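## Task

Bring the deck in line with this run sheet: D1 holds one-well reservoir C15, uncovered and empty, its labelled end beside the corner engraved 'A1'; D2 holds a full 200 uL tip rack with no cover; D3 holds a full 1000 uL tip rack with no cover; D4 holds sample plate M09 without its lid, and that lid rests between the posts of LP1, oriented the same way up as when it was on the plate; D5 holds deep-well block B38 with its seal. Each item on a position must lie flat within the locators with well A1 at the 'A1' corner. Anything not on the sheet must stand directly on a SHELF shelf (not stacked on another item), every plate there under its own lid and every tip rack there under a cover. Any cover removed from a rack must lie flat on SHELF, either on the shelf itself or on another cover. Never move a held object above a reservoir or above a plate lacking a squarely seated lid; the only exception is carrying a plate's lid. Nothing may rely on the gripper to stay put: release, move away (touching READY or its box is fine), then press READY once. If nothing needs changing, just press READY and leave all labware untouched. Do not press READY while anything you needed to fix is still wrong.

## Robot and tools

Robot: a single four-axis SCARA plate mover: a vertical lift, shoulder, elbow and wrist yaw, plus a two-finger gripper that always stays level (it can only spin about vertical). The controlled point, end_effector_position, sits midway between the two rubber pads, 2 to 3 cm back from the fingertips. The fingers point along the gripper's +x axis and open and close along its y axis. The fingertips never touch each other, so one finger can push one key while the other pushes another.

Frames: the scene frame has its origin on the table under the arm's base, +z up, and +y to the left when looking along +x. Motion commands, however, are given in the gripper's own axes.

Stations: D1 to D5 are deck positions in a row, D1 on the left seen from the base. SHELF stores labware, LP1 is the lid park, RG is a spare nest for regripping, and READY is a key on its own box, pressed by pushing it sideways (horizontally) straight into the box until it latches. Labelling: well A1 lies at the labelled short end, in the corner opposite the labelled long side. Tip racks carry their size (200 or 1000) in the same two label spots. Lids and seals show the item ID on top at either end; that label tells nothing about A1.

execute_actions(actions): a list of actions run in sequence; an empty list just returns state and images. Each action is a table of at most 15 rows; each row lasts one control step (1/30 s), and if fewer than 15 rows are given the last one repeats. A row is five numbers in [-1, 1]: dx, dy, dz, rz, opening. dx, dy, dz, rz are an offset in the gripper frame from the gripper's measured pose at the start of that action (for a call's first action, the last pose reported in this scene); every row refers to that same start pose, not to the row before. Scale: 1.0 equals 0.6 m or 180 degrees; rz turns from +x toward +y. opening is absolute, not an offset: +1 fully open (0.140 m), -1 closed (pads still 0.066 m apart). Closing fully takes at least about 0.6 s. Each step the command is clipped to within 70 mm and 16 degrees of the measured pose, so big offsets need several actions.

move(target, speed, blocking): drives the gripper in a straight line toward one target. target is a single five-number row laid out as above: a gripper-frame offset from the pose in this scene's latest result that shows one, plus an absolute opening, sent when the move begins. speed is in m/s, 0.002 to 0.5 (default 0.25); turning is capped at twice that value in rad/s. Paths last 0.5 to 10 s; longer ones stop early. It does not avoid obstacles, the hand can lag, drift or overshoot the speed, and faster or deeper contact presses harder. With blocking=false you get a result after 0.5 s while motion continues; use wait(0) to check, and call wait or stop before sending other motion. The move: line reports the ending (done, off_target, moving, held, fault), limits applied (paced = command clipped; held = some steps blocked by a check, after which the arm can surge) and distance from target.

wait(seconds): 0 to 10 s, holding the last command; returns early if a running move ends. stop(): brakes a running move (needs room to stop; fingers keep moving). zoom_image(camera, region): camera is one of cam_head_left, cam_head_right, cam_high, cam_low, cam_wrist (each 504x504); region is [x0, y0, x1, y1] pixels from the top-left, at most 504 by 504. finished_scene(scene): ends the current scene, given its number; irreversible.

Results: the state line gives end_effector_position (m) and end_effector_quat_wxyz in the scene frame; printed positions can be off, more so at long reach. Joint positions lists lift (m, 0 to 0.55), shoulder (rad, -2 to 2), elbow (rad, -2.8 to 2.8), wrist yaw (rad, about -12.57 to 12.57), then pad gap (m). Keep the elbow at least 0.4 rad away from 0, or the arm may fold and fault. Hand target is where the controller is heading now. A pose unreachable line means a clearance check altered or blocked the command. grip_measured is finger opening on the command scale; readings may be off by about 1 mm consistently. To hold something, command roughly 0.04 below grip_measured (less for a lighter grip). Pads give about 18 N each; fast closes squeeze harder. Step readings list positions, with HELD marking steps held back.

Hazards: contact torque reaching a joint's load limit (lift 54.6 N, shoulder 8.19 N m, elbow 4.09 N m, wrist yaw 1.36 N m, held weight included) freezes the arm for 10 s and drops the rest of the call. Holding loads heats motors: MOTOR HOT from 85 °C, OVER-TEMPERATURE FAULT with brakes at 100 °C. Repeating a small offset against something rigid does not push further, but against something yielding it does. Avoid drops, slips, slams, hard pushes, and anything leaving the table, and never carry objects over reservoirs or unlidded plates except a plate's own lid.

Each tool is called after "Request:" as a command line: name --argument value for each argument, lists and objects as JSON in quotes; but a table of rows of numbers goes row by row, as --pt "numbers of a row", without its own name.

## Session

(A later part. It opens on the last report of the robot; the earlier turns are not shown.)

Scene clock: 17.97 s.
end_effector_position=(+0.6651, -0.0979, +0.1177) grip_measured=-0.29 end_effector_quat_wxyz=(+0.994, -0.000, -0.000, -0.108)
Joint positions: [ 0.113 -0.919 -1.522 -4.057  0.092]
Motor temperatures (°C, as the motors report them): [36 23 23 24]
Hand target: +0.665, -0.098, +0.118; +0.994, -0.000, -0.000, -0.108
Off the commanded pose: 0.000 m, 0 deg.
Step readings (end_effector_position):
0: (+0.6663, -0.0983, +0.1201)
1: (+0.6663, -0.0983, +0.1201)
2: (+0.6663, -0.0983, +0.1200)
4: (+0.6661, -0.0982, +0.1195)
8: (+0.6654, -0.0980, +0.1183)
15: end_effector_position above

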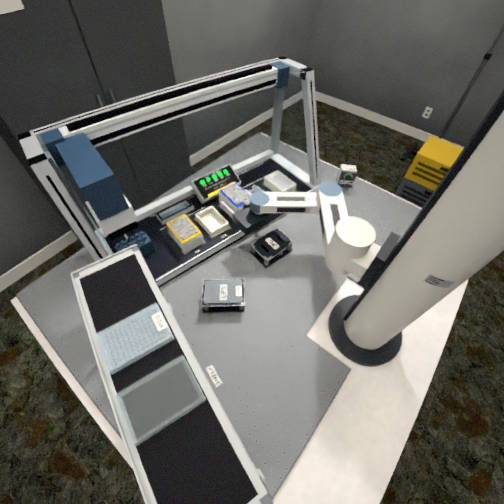

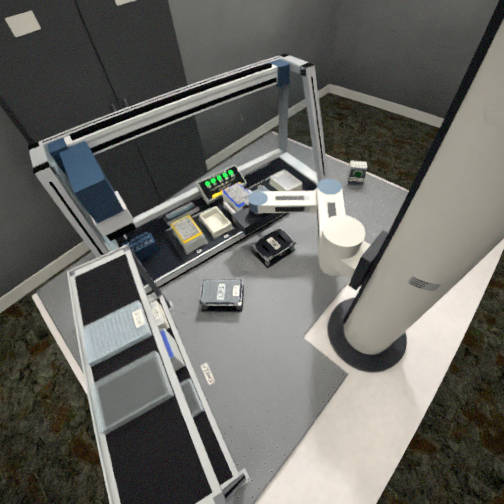

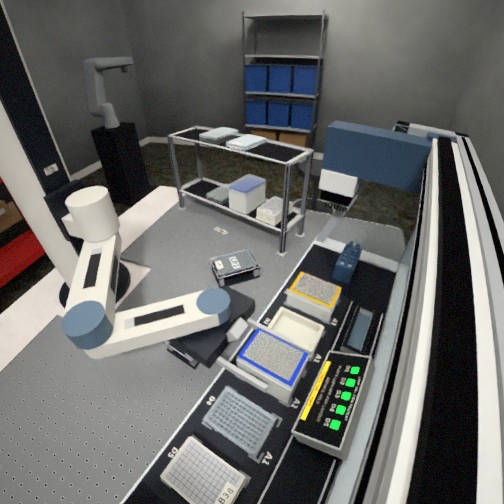

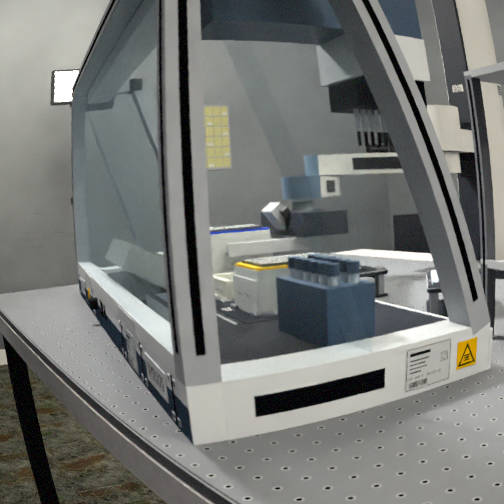

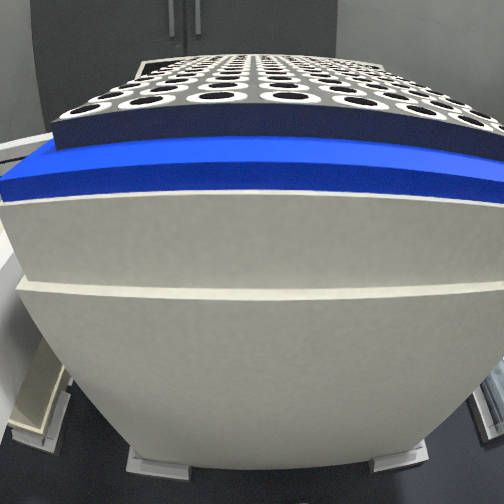

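Request:
execute_actions --actions '[[[0,0,0.004,0,-0.15],[0,0,0.012,0,-0.15],[0,0,0.024,0,-0.15],[0,0,0.038,0,-0.15],[0,0,0.052,0,-0.15],[0,0,0.065,0,-0.15],[0,0,0.076,0,-0.15],[0,0,0.084,0,-0.15],[0,0,0.088,0,-0.15],[0.001,0.004,0.088,0,-0.15],[0.002,0.012,0.088,0,-0.15],[0.003,0.024,0.088,0,-0.15],[0.004,0.04,0.088,0,-0.15],[0.005,0.058,0.088,0,-0.15],[0.006,0.076,0.088,0,-0.15]],[[0.001,0.036,0,0,-0.15],[0.002,0.054,0,0,-0.15],[0.003,0.072,0,0,-0.15],[0.004,0.09,0,0,-0.15],[0.005,0.108,0,0,-0.15],[0.005,0.123,0,0,-0.15],[0.005,0.135,0,0,-0.15],[0.005,0.143,0,0,-0.15],[0.005,0.148,0,0,-0.15]]]'

Scene clock: 19.80 s.
end_effector_position=(+0.6925, +0.0090, +0.1705) grip_measured=-0.15 end_effector_quat_wxyz=(+0.994, -0.000, -0.000, -0.107)
Joint positions: [ 0.166 -0.574 -1.649 -4.274  0.097]
Motor temperatures (°C, as the motors report them): [36 23 23 24]
Hand target: +0.693, +0.008, +0.171; +0.994, -0.000, -0.000, -0.107
Off the commanded pose: 0.001 m, 0 deg.
Step readings (end_effector_position; steps 1 to 15: 1st action; 16 to 30: 2nd action):
0: (+0.6651, -0.0979, +0.1177)
1: (+0.6651, -0.0979, +0.1178)
2: (+0.6651, -0.0979, +0.1193)
4: (+0.6651, -0.0979, +0.1272)
8: (+0.6651, -0.0979, +0.1527)
15: (+0.6709, -0.0777, +0.1705)
16: (+0.6727, -0.0688, +0.1705)
17: (+0.6740, -0.0612, +0.1705)
19: (+0.6769, -0.0472, +0.1705)
23: (+0.6844, -0.0135, +0.1705)
30: end_effector_position above

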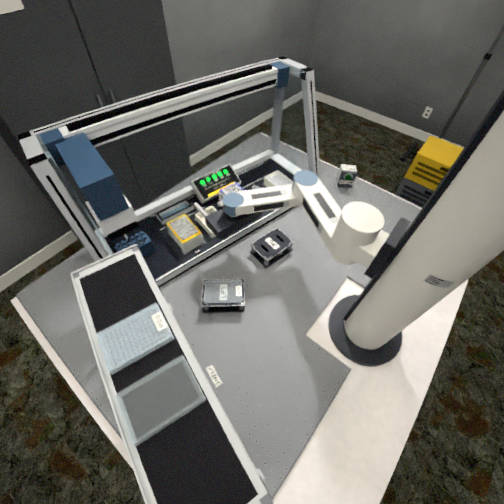

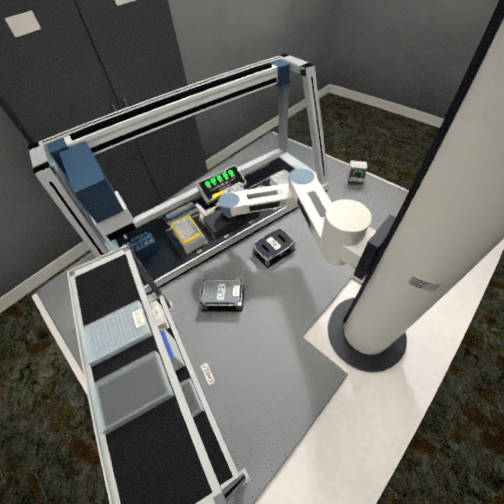

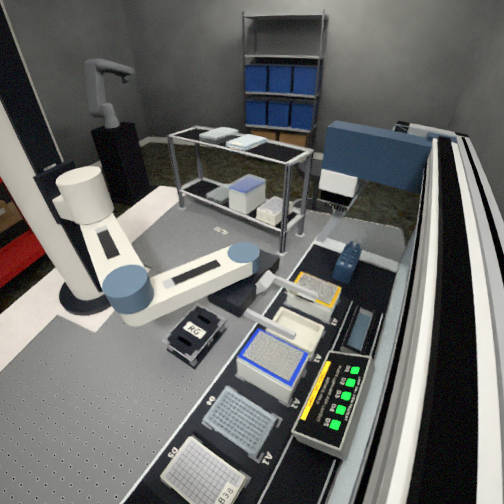

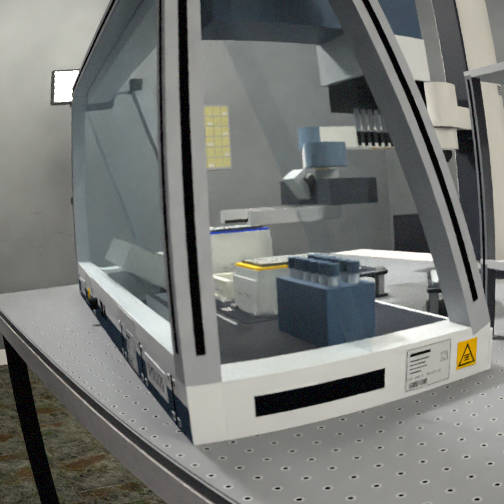

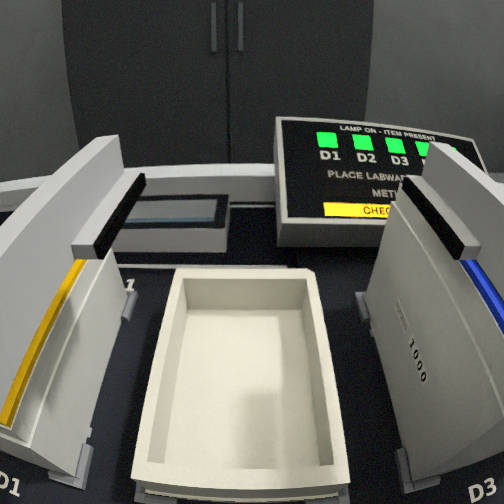

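Request:
execute_actions --actions '[[[0.001,0.006,0,-0.0005,-0.2],[0.0025,0.014,0,-0.0005,-0.2],[0.0035,0.0227,-0.003,-0.0005,-0.2],[0.0035,0.0227,-0.011,-0.0005,-0.2],[0.0035,0.0227,-0.023,-0.0005,-0.2],[0.0035,0.0227,-0.038,-0.0005,-0.2],[0.0035,0.0227,-0.055,-0.0005,-0.2],[0.0035,0.0227,-0.073,-0.0005,-0.2],[0.0035,0.0227,-0.091,-0.0005,-0.2],[0.0035,0.0227,-0.109,-0.0005,-0.2],[0.0035,0.0227,-0.125,-0.0005,-0.2],[0.0035,0.0227,-0.138,-0.0005,-0.2],[0.0035,0.0227,-0.147,-0.0005,-0.2],[0.0035,0.0227,-0.151,-0.0005,-0.2]]]'

Scene clock: 20.60 s.
end_effector_position=(+0.6974, +0.0218, +0.0926) grip_measured=-0.20 end_effector_quat_wxyz=(+0.994, -0.000, -0.000, -0.107)
Joint positions: [ 0.088 -0.526 -1.686 -4.287  0.096]
Motor temperatures (°C, as the motors report them): [36 23 23 24]
Hand target: +0.697, +0.022, +0.080; +0.994, -0.000, -0.000, -0.107
Off the commanded pose: 0.013 m, 0 deg.
Step readings (end_effector_position):
0: (+0.6926, +0.0087, +0.1705)
1: (+0.6926, +0.0087, +0.1705)
2: (+0.6933, +0.0099, +0.1705)
4: (+0.6957, +0.0176, +0.1703)
8: (+0.6972, +0.0221, +0.1539)
15: end_effector_position above

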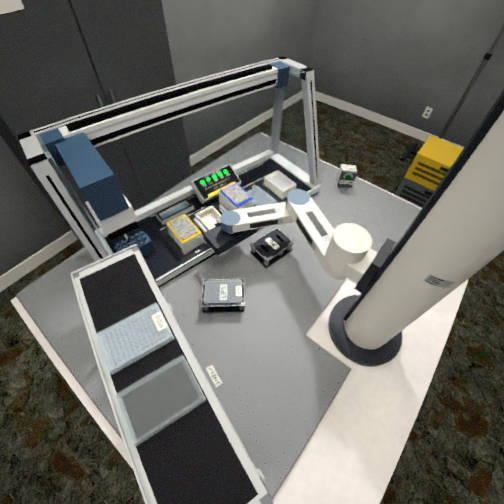

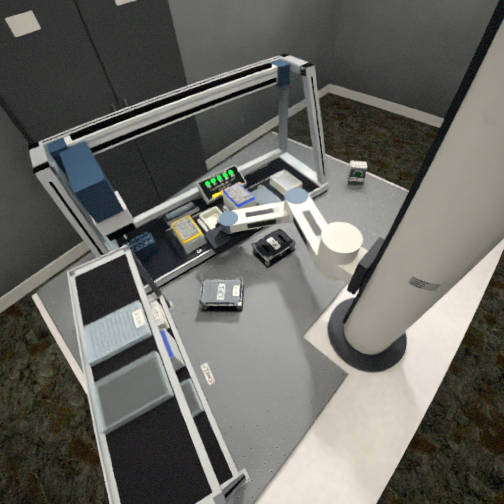

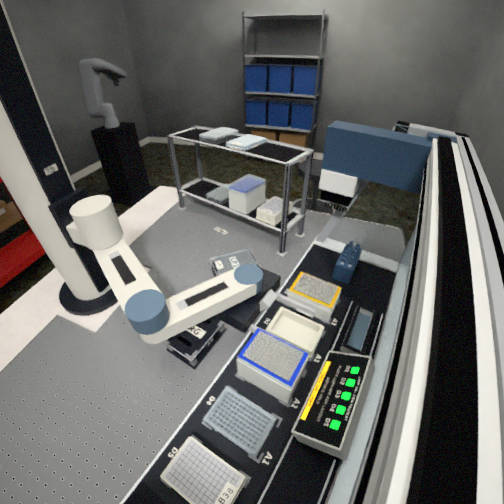

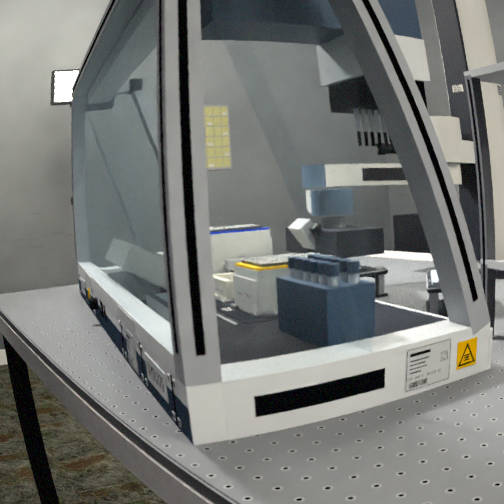

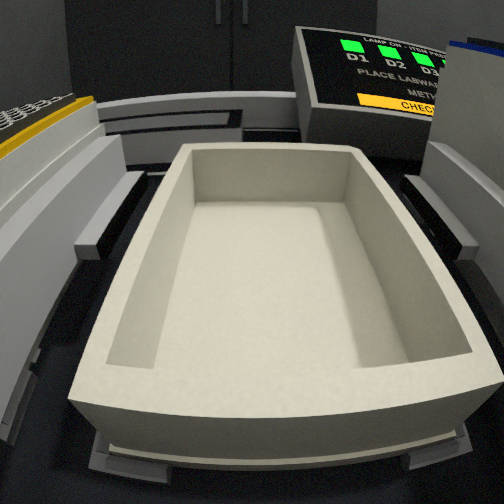

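Request:
wait --seconds 0

Scene clock: 20.70 s.
end_effector_position=(+0.6974, +0.0218, +0.0803) grip_measured=-0.20 end_effector_quat_wxyz=(+0.994, -0.000, -0.000, -0.107)
Joint positions: [ 0.075 -0.526 -1.686 -4.287  0.096]
Motor temperatures (°C, as the motors report them): [36 23 23 24]
Hand target: +0.697, +0.022, +0.080; +0.994, -0.000, -0.000, -0.107
Off the commanded pose: 0.000 m, 0 deg.

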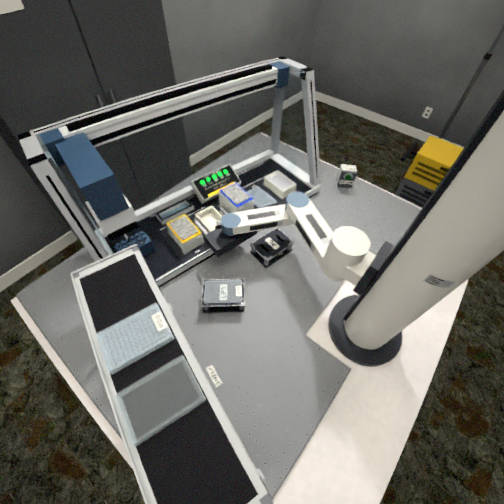

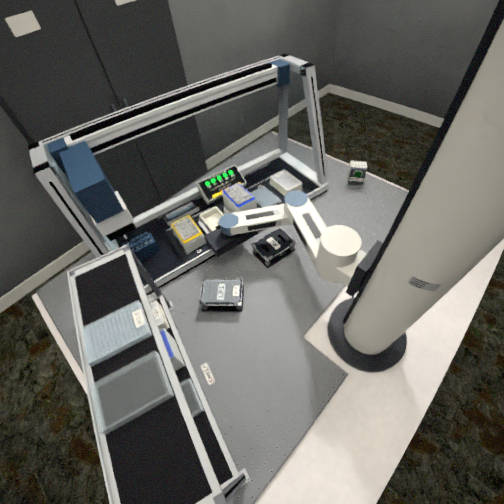

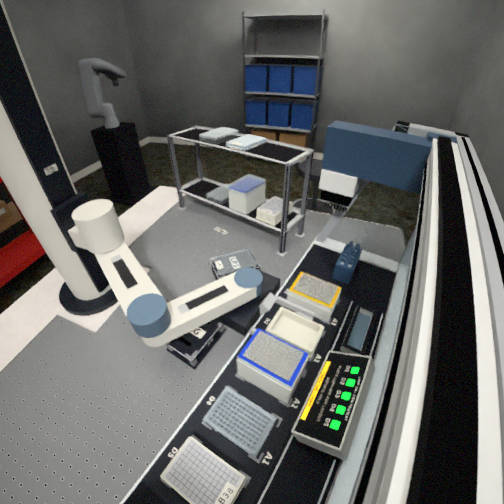

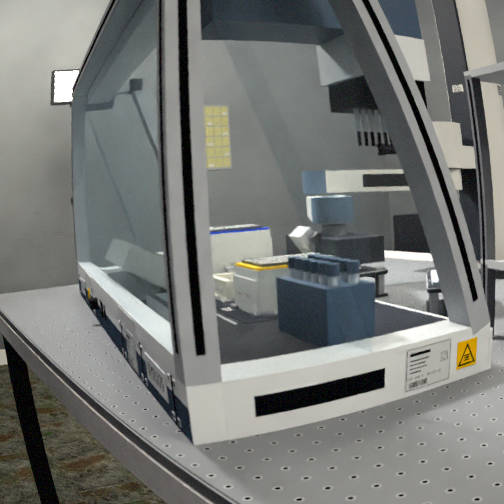

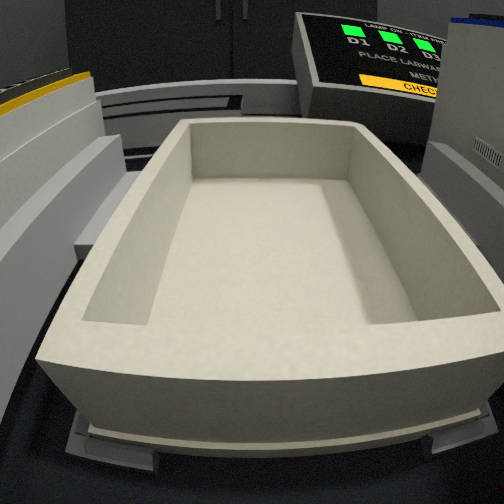

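Request:
zoom_image --camera "cam_wrist" --region '[50, 400, 170, 480]'

Request:
zoom_image --camera "cam_wrist" --region '[384, 390, 504, 470]'

Region (50, 400, 170, 480) of cam_wrist's 504x504 image, scaled by 4.200, with more detail than that image has.

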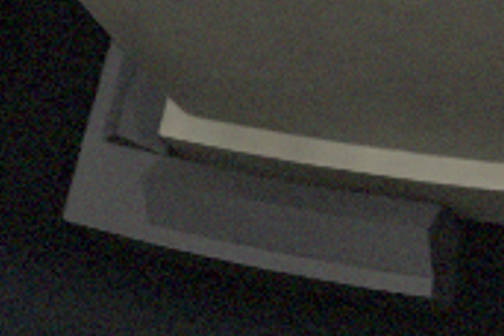

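Region (384, 390, 504, 470) of cam_wrist's 504x504 image, scaled by 4.200, with more detail than that image has.

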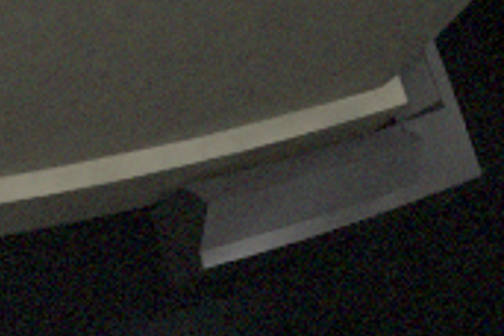

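Request:
execute_actions --actions '[[[0,0,-0.0005,0,-0.27],[0,0,-0.0005,0,-0.34],[0,0,-0.0005,0,-0.40],[0,0,-0.0005,0,-0.45],[0,0,-0.0005,0,-0.49],[0,0,-0.0005,0,-0.51],[0,0,-0.0005,0,-0.525],[0,0,-0.0005,0,-0.54],[0,0,-0.0005,0,-0.555],[0,0,-0.0005,0,-0.57],[0,0,-0.0005,0,-0.575],[0,0,-0.0005,0,-0.575],[0,0,0.002,0,-0.575],[0,0,0.007,0,-0.575],[0,0,0.014,0,-0.575]],[[0,0,0.015,0,-0.575],[0,0,0.022,0,-0.575],[-0.004,0,0.028,0,-0.575],[-0.012,0,0.03,0,-0.575],[-0.025,0,0.03,0,-0.575],[-0.043,0,0.03,0,-0.575],[-0.063,0,0.03,0,-0.575],[-0.085,0,0.03,0,-0.575],[-0.108,0,0.03,0,-0.575],[-0.131,0,0.03,0,-0.575],[-0.154,0,0.03,0,-0.575],[-0.175,0,0.03,0,-0.575],[-0.193,0,0.03,0,-0.575],[-0.207,0,0.03,0,-0.575],[-0.217,0,0.03,0,-0.575]]]'

Scene clock: 24.17 s.
end_effector_position=(+0.6029, +0.0446, +0.1016) grip_measured=-0.53 end_effector_quat_wxyz=(+0.995, -0.000, -0.000, -0.104)
Joint positions: [ 0.097 -0.603 -1.222 -4.667  0.083]
Motor temperatures (°C, as the motors report them): [36 23 23 24]
Hand target: +0.578, +0.049, +0.102; +0.995, -0.000, -0.000, -0.104
Off the commanded pose: 0.033 m, 0 deg.
Step readings (end_effector_position; steps 1 to 15: 1st action; 16 to 30: 2nd action):
0: (+0.6974, +0.0218, +0.0800)
1: (+0.6974, +0.0218, +0.0800)
2: (+0.6974, +0.0218, +0.0800)
4: (+0.6974, +0.0218, +0.0800)
8: (+0.6974, +0.0218, +0.0800)
15: (+0.6974, +0.0218, +0.0836)
16: (+0.6974, +0.0218, +0.0867)
17: (+0.6974, +0.0218, +0.0903)
19: (+0.6969, +0.0220, +0.0977)
23: (+0.6757, +0.0271, +0.1017)
30: end_effector_position above

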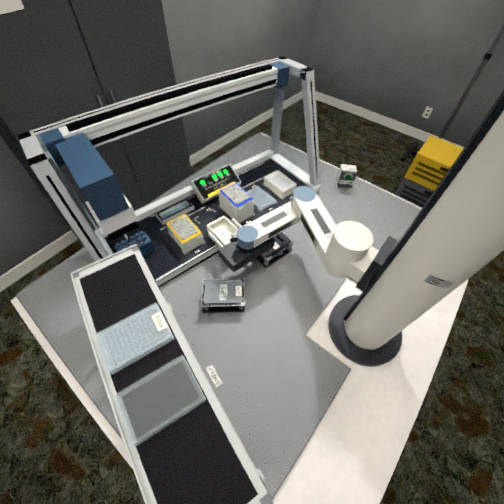

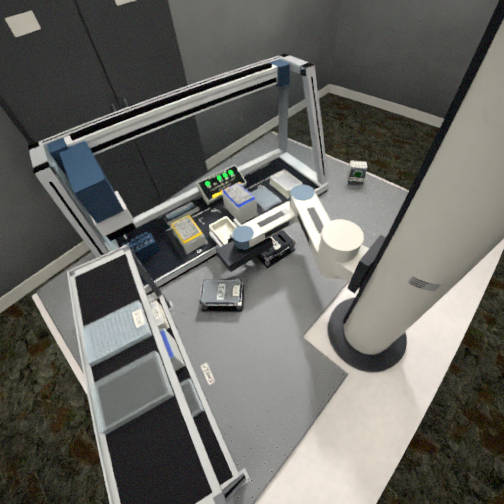

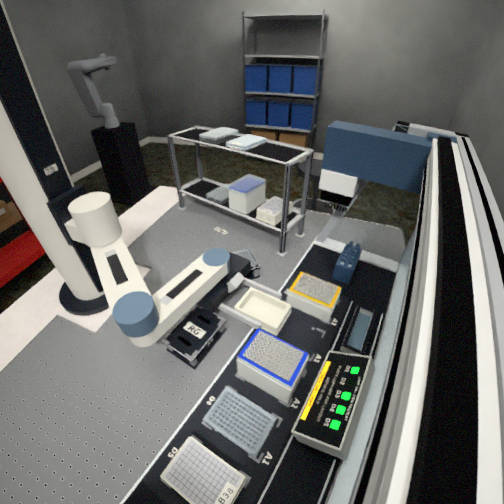

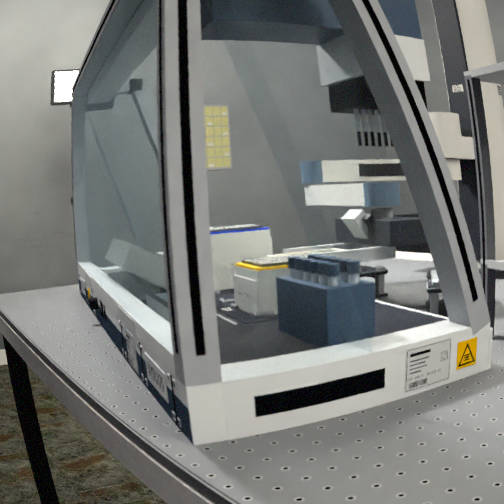

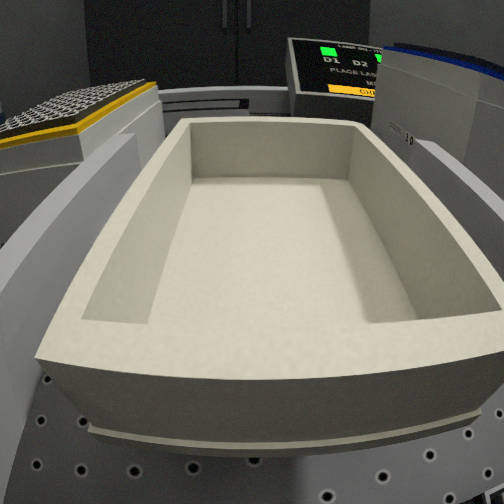

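Request:
execute_actions --actions '[[[-0.052,-0.003,0,-0.003,-0.575],[-0.055,-0.006,0,-0.01,-0.575],[-0.059,-0.011,0,-0.022,-0.575],[-0.065,-0.018,-0.001,-0.038,-0.575],[-0.072,-0.027,-0.002,-0.058,-0.575],[-0.080,-0.037,-0.003,-0.082,-0.575],[-0.089,-0.048,-0.003,-0.108,-0.575],[-0.098,-0.059,-0.004,-0.135,-0.575],[-0.107,-0.071,-0.005,-0.162,-0.575],[-0.117,-0.083,-0.006,-0.19,-0.575],[-0.126,-0.094,-0.007,-0.217,-0.575],[-0.135,-0.106,-0.008,-0.245,-0.575],[-0.144,-0.118,-0.009,-0.272,-0.575],[-0.153,-0.129,-0.01,-0.30,-0.575],[-0.162,-0.140,-0.01,-0.325,-0.575]]]'

Scene clock: 25.73 s.
end_effector_position=(+0.5053, -0.0023, +0.0963) grip_measured=-0.53 end_effector_quat_wxyz=(+0.882, -0.000, -0.000, -0.472)
Joint positions: [ 0.091 -0.466 -1.115 -5.685  0.083]
Motor temperatures (°C, as the motors report them): [36 23 23 24]
Hand target: +0.491, -0.013, +0.096; +0.837, -0.000, -0.000, -0.547
Off the commanded pose: 0.021 m, 14 deg; orientation clipped at the last step of the last action.
Step readings (end_effector_position):
0: (+0.5780, +0.0487, +0.1016)
1: (+0.5777, +0.0486, +0.1016)
2: (+0.5747, +0.0485, +0.1016)
4: (+0.5681, +0.0462, +0.1016)
8: (+0.5507, +0.0328, +0.1000)
15: end_effector_position above

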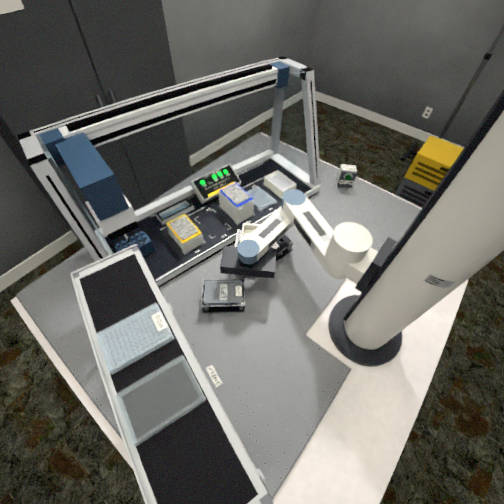

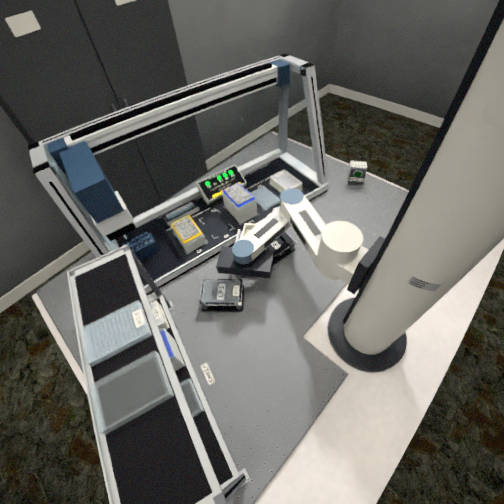

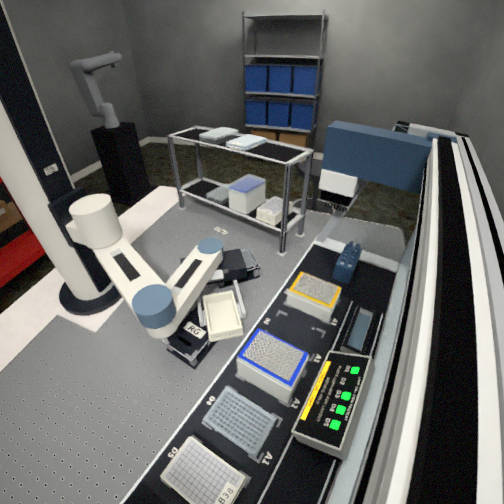

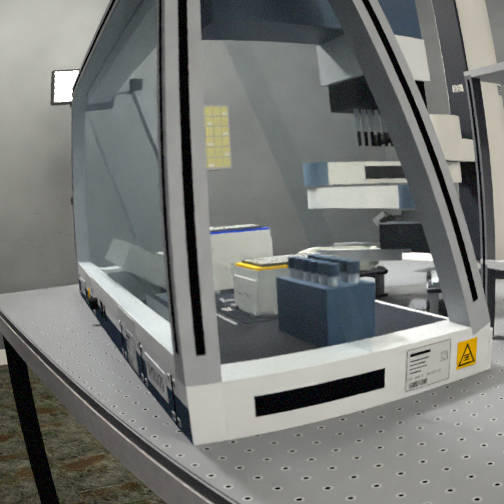

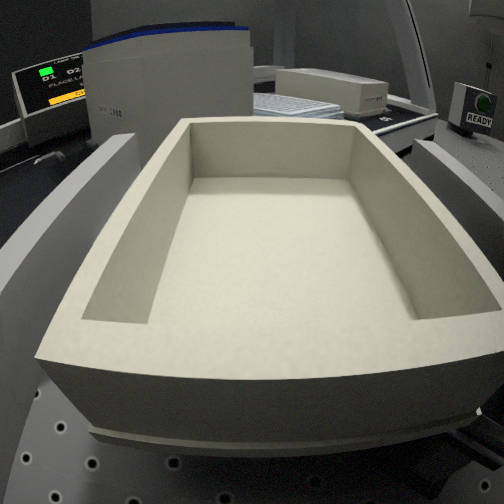

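Request:
zoom_image --camera "cam_wrist" --region '[250, 55, 410, 135]'

Request:
zoom_image --camera "cam_high" --region '[190, 280, 260, 350]'

Region (250, 55, 410, 135) of cam_wrist's 504x504 image, scaled by 3.150, with more detail than that image has.

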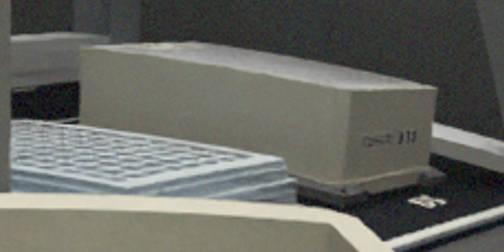

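Region (190, 280, 260, 350) of cam_high's 504x504 image, scaled by 7.200, with more detail than that image has.

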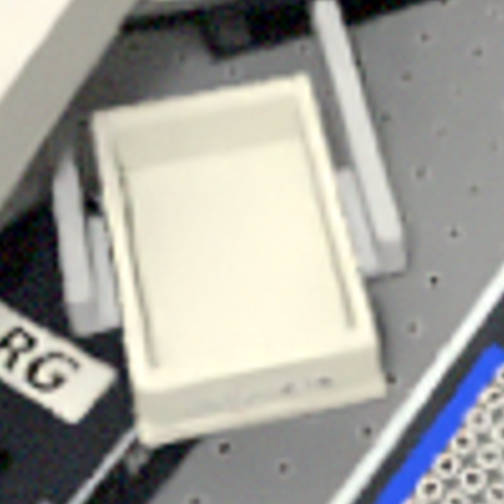

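Request:
execute_actions --actions '[[[0.002,-0.034,-0.001,-0.064,-0.575],[0.003,-0.041,-0.002,-0.078,-0.575],[0.0047,-0.051,-0.003,-0.097,-0.575],[0.0065,-0.063,-0.004,-0.121,-0.575],[0.0085,-0.076,-0.005,-0.147,-0.575],[0.0103,-0.089,-0.006,-0.173,-0.575],[0.012,-0.102,-0.007,-0.198,-0.575],[0.0137,-0.113,-0.007,-0.22,-0.575],[0.015,-0.122,-0.007,-0.238,-0.575],[0.0158,-0.128,-0.007,-0.249,-0.575],[0.0162,-0.1305,-0.007,-0.2544,-0.575]]]'

Scene clock: 26.83 s.
end_effector_position=(+0.4456, -0.0540, +0.0921) grip_measured=-0.53 end_effector_quat_wxyz=(+0.628, -0.000, -0.000, -0.778)
Joint positions: [ 0.087 -0.56  -1.275 -6.23   0.083]
Motor temperatures (°C, as the motors report them): [36 23 23 24]
Hand target: +0.446, -0.054, +0.092; +0.629, -0.000, -0.000, -0.777
Off the commanded pose: 0.000 m, 0 deg.
Step readings (end_effector_position):
0: (+0.4911, -0.0129, +0.0956)
1: (+0.4908, -0.0131, +0.0956)
2: (+0.4889, -0.0145, +0.0956)
4: (+0.4827, -0.0197, +0.0947)
8: (+0.4628, -0.0369, +0.0925)
15: end_effector_position above

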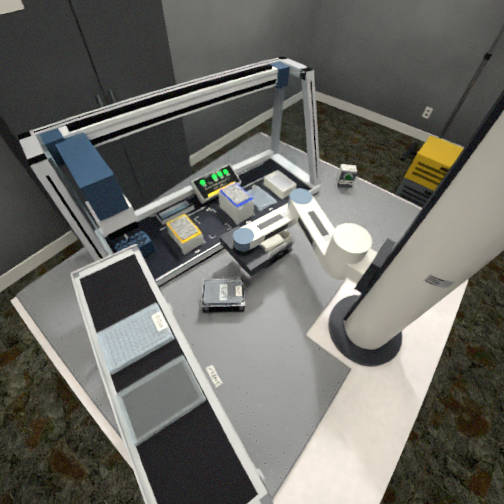

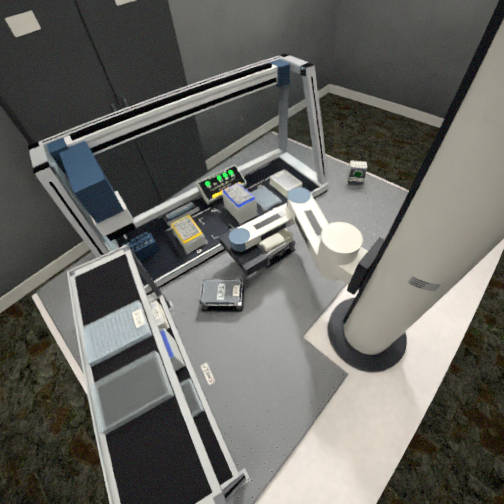

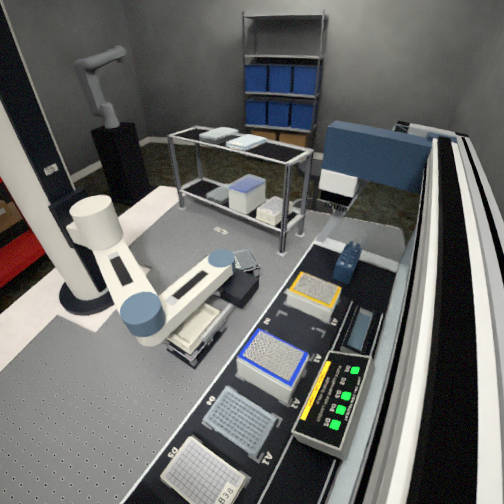

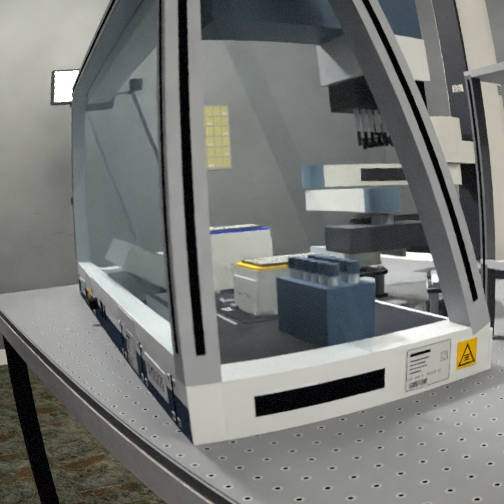

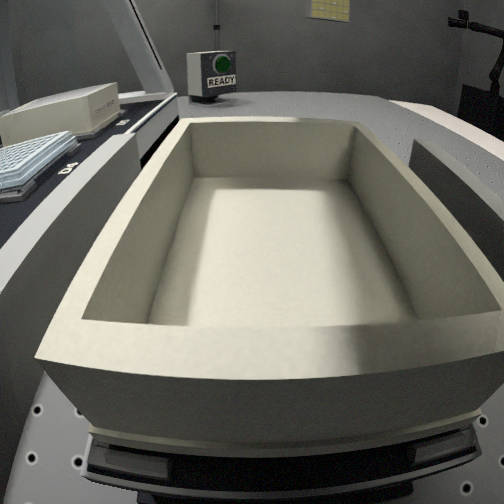

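Request:
zoom_image --camera "cam_wrist" --region '[70, 420, 190, 504]'

Request:
zoom_image --camera "cam_wrist" --region '[384, 405, 504, 489]'

Region (70, 420, 190, 504) of cam_wrist's 504x504 image, scaled by 4.200, with more detail than that image has; it fills the top 353 rows of this view, and the rest is white.

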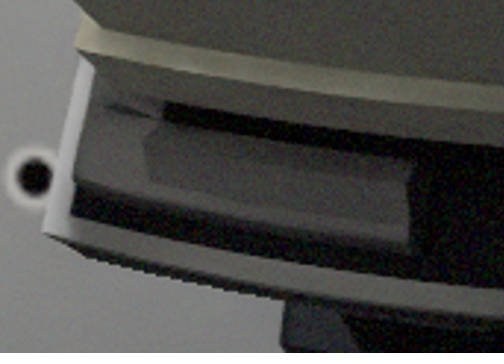

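Region (384, 405, 504, 489) of cam_wrist's 504x504 image, scaled by 4.200, with more detail than that image has; it fills the top 353 rows of this view, and the rest is white.

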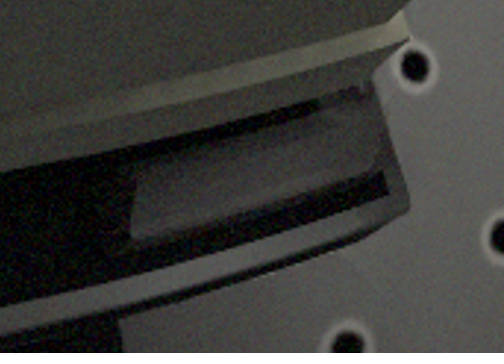

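Request:
execute_actions --actions '[[[0.001,0,-0.001,0.0015,-0.575],[0.0017,0,-0.003,0.0022,-0.575],[0.0017,0,-0.0055,0.0022,-0.575],[0.0017,0,-0.008,0.0022,-0.575],[0.0017,0,-0.010,0.0022,-0.575],[0.0017,0,-0.012,0.0022,-0.575],[0.0017,0,-0.0135,0.0022,-0.575],[0.0017,0,-0.015,0.0022,-0.575],[0.0017,0,-0.016,0.0022,-0.575],[0.0017,0,-0.017,0.0022,-0.575],[0.0017,0,-0.0178,0.0022,-0.575],[0.0017,0,-0.0185,0.0022,-0.575]]]'

Request:
zoom_image --camera "cam_wrist" --region '[50, 400, 170, 480]'

Request:
zoom_image --camera "cam_wrist" --region '[384, 390, 504, 470]'

Scene clock: 28.37 s.
end_effector_position=(+0.4453, -0.0550, +0.0817) grip_measured=-0.53 end_effector_quat_wxyz=(+0.631, -0.000, -0.000, -0.776)
Joint positions: [ 0.077 -0.564 -1.269 -6.226  0.083]
Motor temperatures (°C, as the motors report them): [36 23 23 24]
Hand target: +0.445, -0.055, +0.081; +0.631, -0.000, -0.000, -0.776
Off the commanded pose: 0.001 m, 0 deg.
Step readings (end_effector_position):
0: (+0.4456, -0.0539, +0.0921)
1: (+0.4455, -0.0540, +0.0920)
2: (+0.4454, -0.0546, +0.0914)
4: (+0.4453, -0.0550, +0.0889)
8: (+0.4453, -0.0550, +0.0839)
15: end_effector_position above

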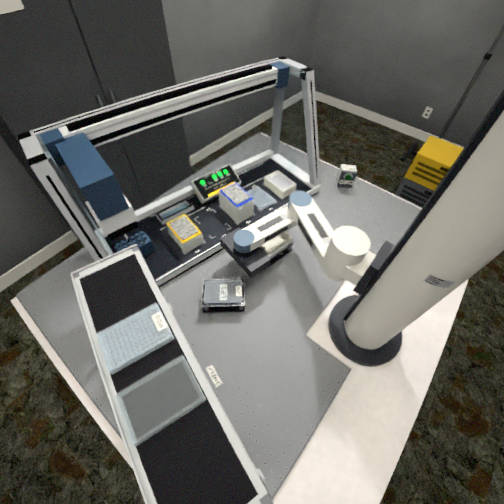

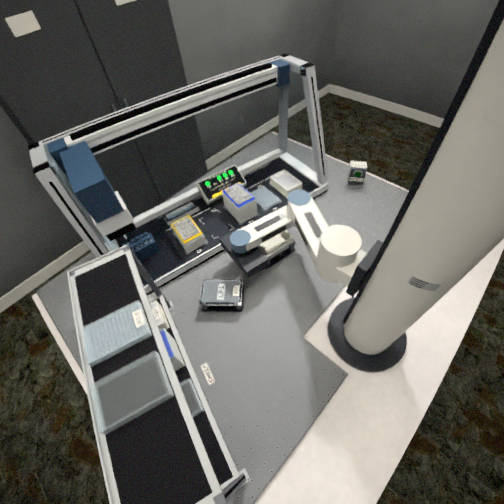

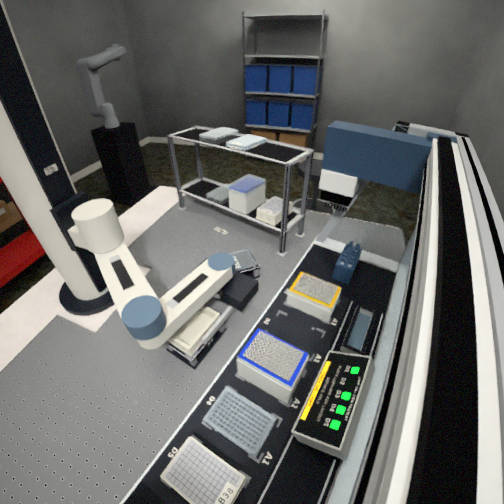

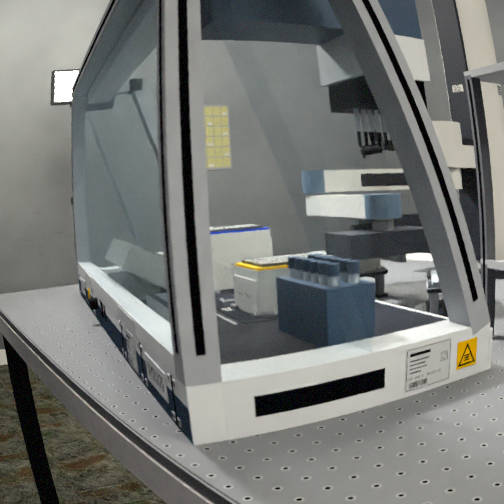

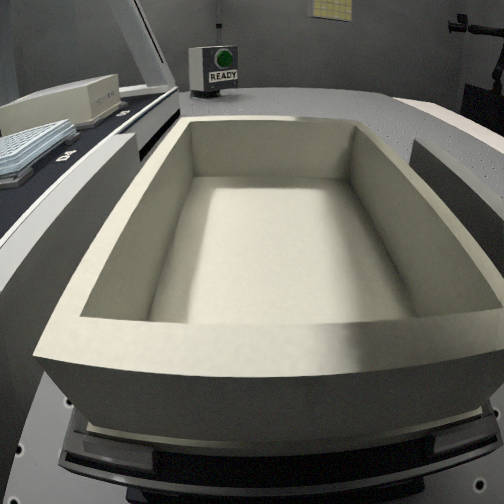

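Region (50, 400, 170, 480) of cam_wrist's 504x504 image, scaled by 4.200, with more detail than that image has.

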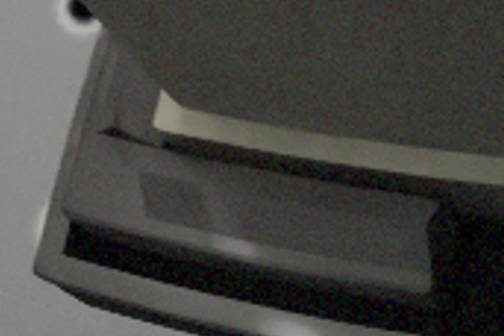

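Region (384, 390, 504, 470) of cam_wrist's 504x504 image, scaled by 4.200, with more detail than that image has.

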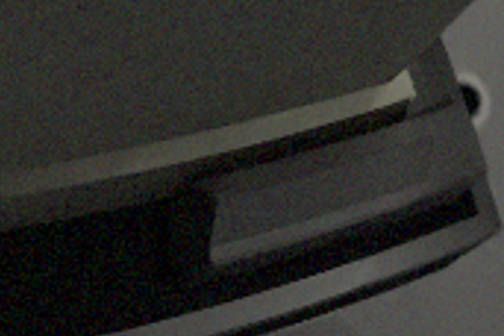

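Request:
execute_actions --actions '[[[0,0,0.0008,0,-0.55],[0,0,0.0008,0,-0.52],[0,0,0.0008,0,-0.48],[0,0,0.0008,0,-0.42],[0,0,0.0008,0,-0.35],[0,0,0.003,0,-0.28],[0,0,0.009,0,-0.2],[0,0,0.017,0,-0.2],[0,0,0.025,0,-0.2],[0,0,0.033,0,-0.2],[0,0,0.039,0,-0.2],[0,0,0.042,0,-0.2]],[[-0.004,0.002,0,0.005,-0.2],[-0.012,0.006,0,0.014,-0.2],[-0.024,0.012,0,0.028,-0.2],[-0.04,0.021,0,0.047,-0.2],[-0.059,0.03,0,0.07,-0.2],[-0.08,0.041,0,0.095,-0.2],[-0.102,0.052,0,0.121,-0.2],[-0.124,0.064,0,0.147,-0.2],[-0.146,0.075,0,0.173,-0.2],[-0.168,0.086,0,0.199,-0.2],[-0.19,0.097,0,0.225,-0.2],[-0.212,0.108,0,0.251,-0.2],[-0.234,0.119,0,0.277,-0.2],[-0.256,0.13,0,0.303,-0.2],[-0.278,0.141,0,0.329,-0.2]]]'

Scene clock: 30.37 s.
end_effector_position=(+0.5222, +0.0589, +0.1072) grip_measured=-0.20 end_effector_quat_wxyz=(+0.877, -0.000, -0.000, -0.480)
Joint positions: [ 0.102 -0.228 -1.338 -5.718  0.096]
Motor temperatures (°C, as the motors report them): [36 23 23 24]
Hand target: +0.543, +0.090, +0.107; +0.920, -0.000, -0.000, -0.392
Off the commanded pose: 0.051 m, 15 deg; orientation clipped at the last step of the last action.
Step readings (end_effector_position; steps 1 to 15: 1st action; 16 to 30: 2nd action):
0: (+0.4453, -0.0550, +0.0817)
1: (+0.4453, -0.0550, +0.0818)
2: (+0.4453, -0.0550, +0.0823)
4: (+0.4453, -0.0550, +0.0822)
8: (+0.4453, -0.0550, +0.0859)
15: (+0.4453, -0.0550, +0.1072)
16: (+0.4454, -0.0549, +0.1070)
17: (+0.4466, -0.0536, +0.1071)
19: (+0.4517, -0.0465, +0.1072)
23: (+0.4710, -0.0185, +0.1072)
30: end_effector_position above

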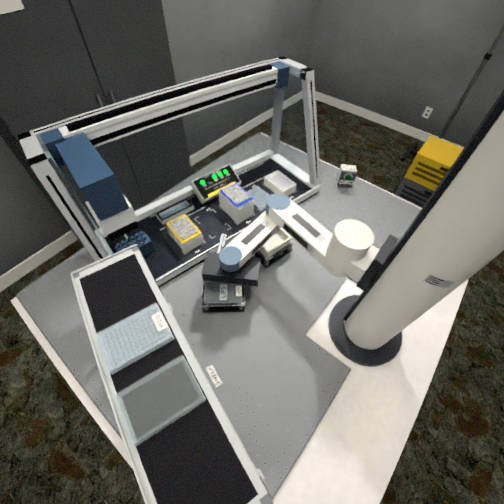

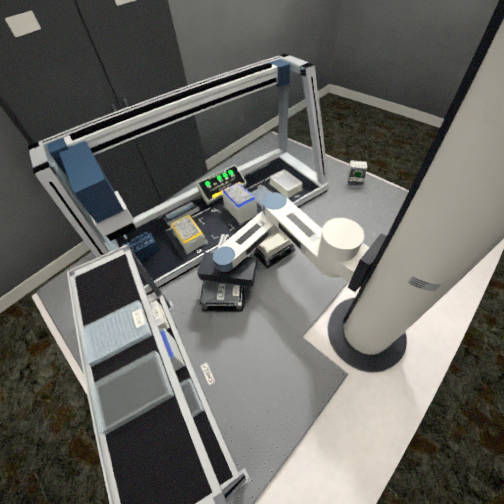

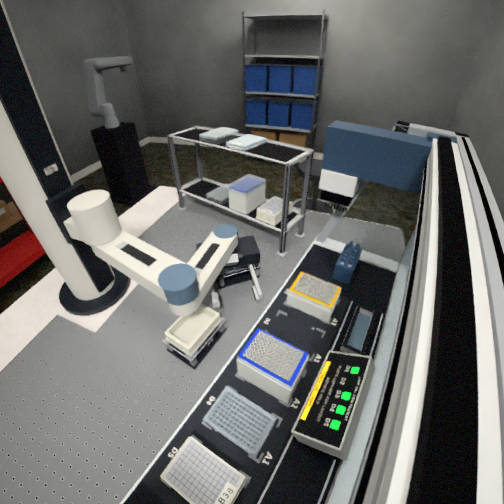

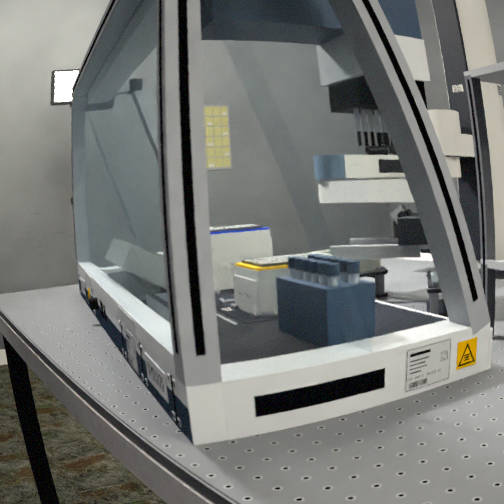

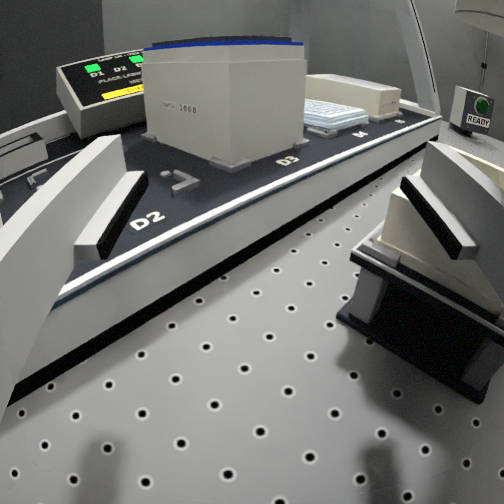

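Request:
execute_actions --actions '[[[-0.026,0.064,-0.001,0.07,-0.1],[-0.029,0.077,-0.002,0.084,-0.1],[-0.032,0.094,-0.003,0.103,-0.1],[-0.037,0.116,-0.004,0.126,-0.1],[-0.041,0.139,-0.006,0.151,-0.1],[-0.046,0.162,-0.007,0.175,-0.1],[-0.05,0.184,-0.009,0.198,-0.1],[-0.054,0.204,-0.01,0.219,-0.1],[-0.057,0.22,-0.011,0.235,-0.1],[-0.0595,0.23,-0.012,0.246,-0.1],[-0.0603,0.2347,-0.012,0.2499,-0.1]]]'

Scene clock: 31.27 s.
end_effector_position=(+0.6211, +0.1648, +0.1000) grip_measured=-0.10 end_effector_quat_wxyz=(+0.994, -0.000, -0.000, -0.109)
Joint positions: [ 0.095 -0.153 -1.554 -4.793  0.099]
Motor temperatures (°C, as the motors report them): [36 23 23 24]
Hand target: +0.621, +0.165, +0.100; +0.994, -0.000, -0.000, -0.108
Off the commanded pose: 0.001 m, 0 deg.
Step readings (end_effector_position):
0: (+0.5431, +0.0903, +0.1072)
1: (+0.5434, +0.0905, +0.1071)
2: (+0.5458, +0.0926, +0.1067)
4: (+0.5545, +0.1022, +0.1057)
8: (+0.5808, +0.1328, +0.1029)
15: end_effector_position above

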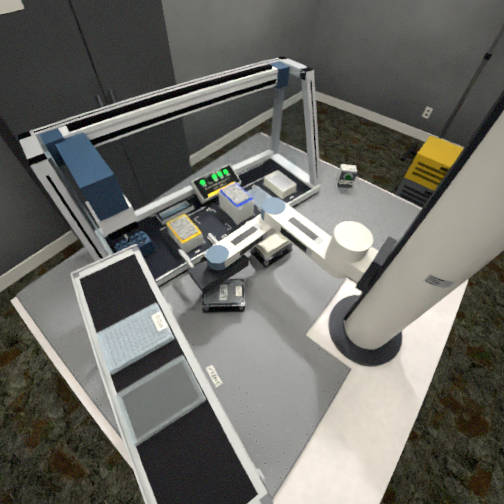

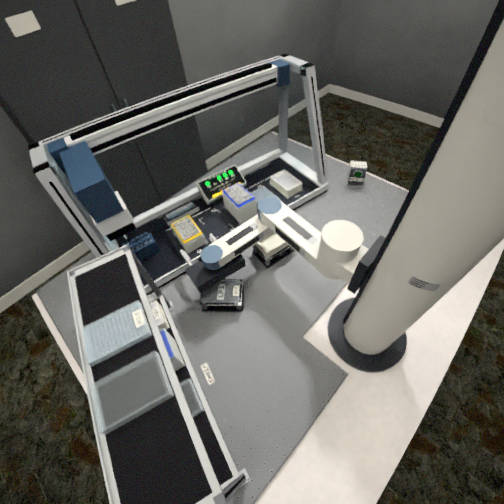

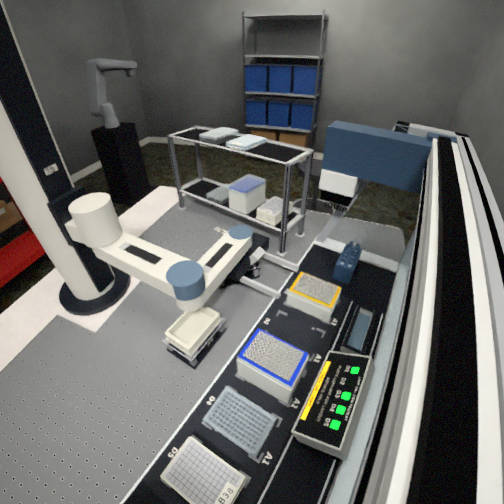

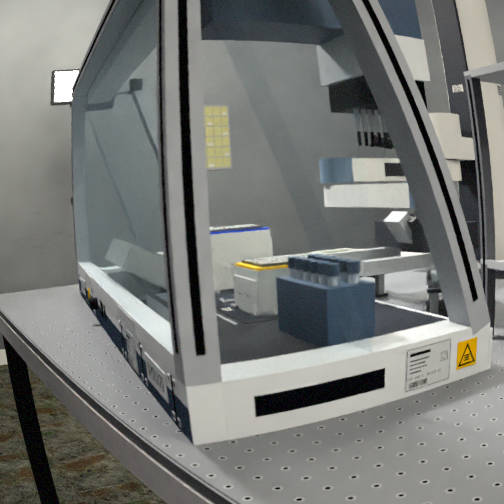

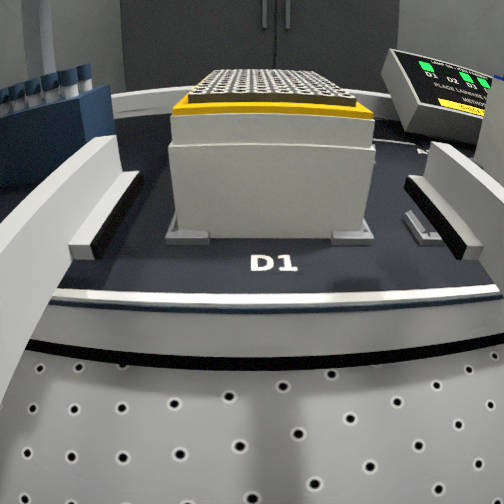

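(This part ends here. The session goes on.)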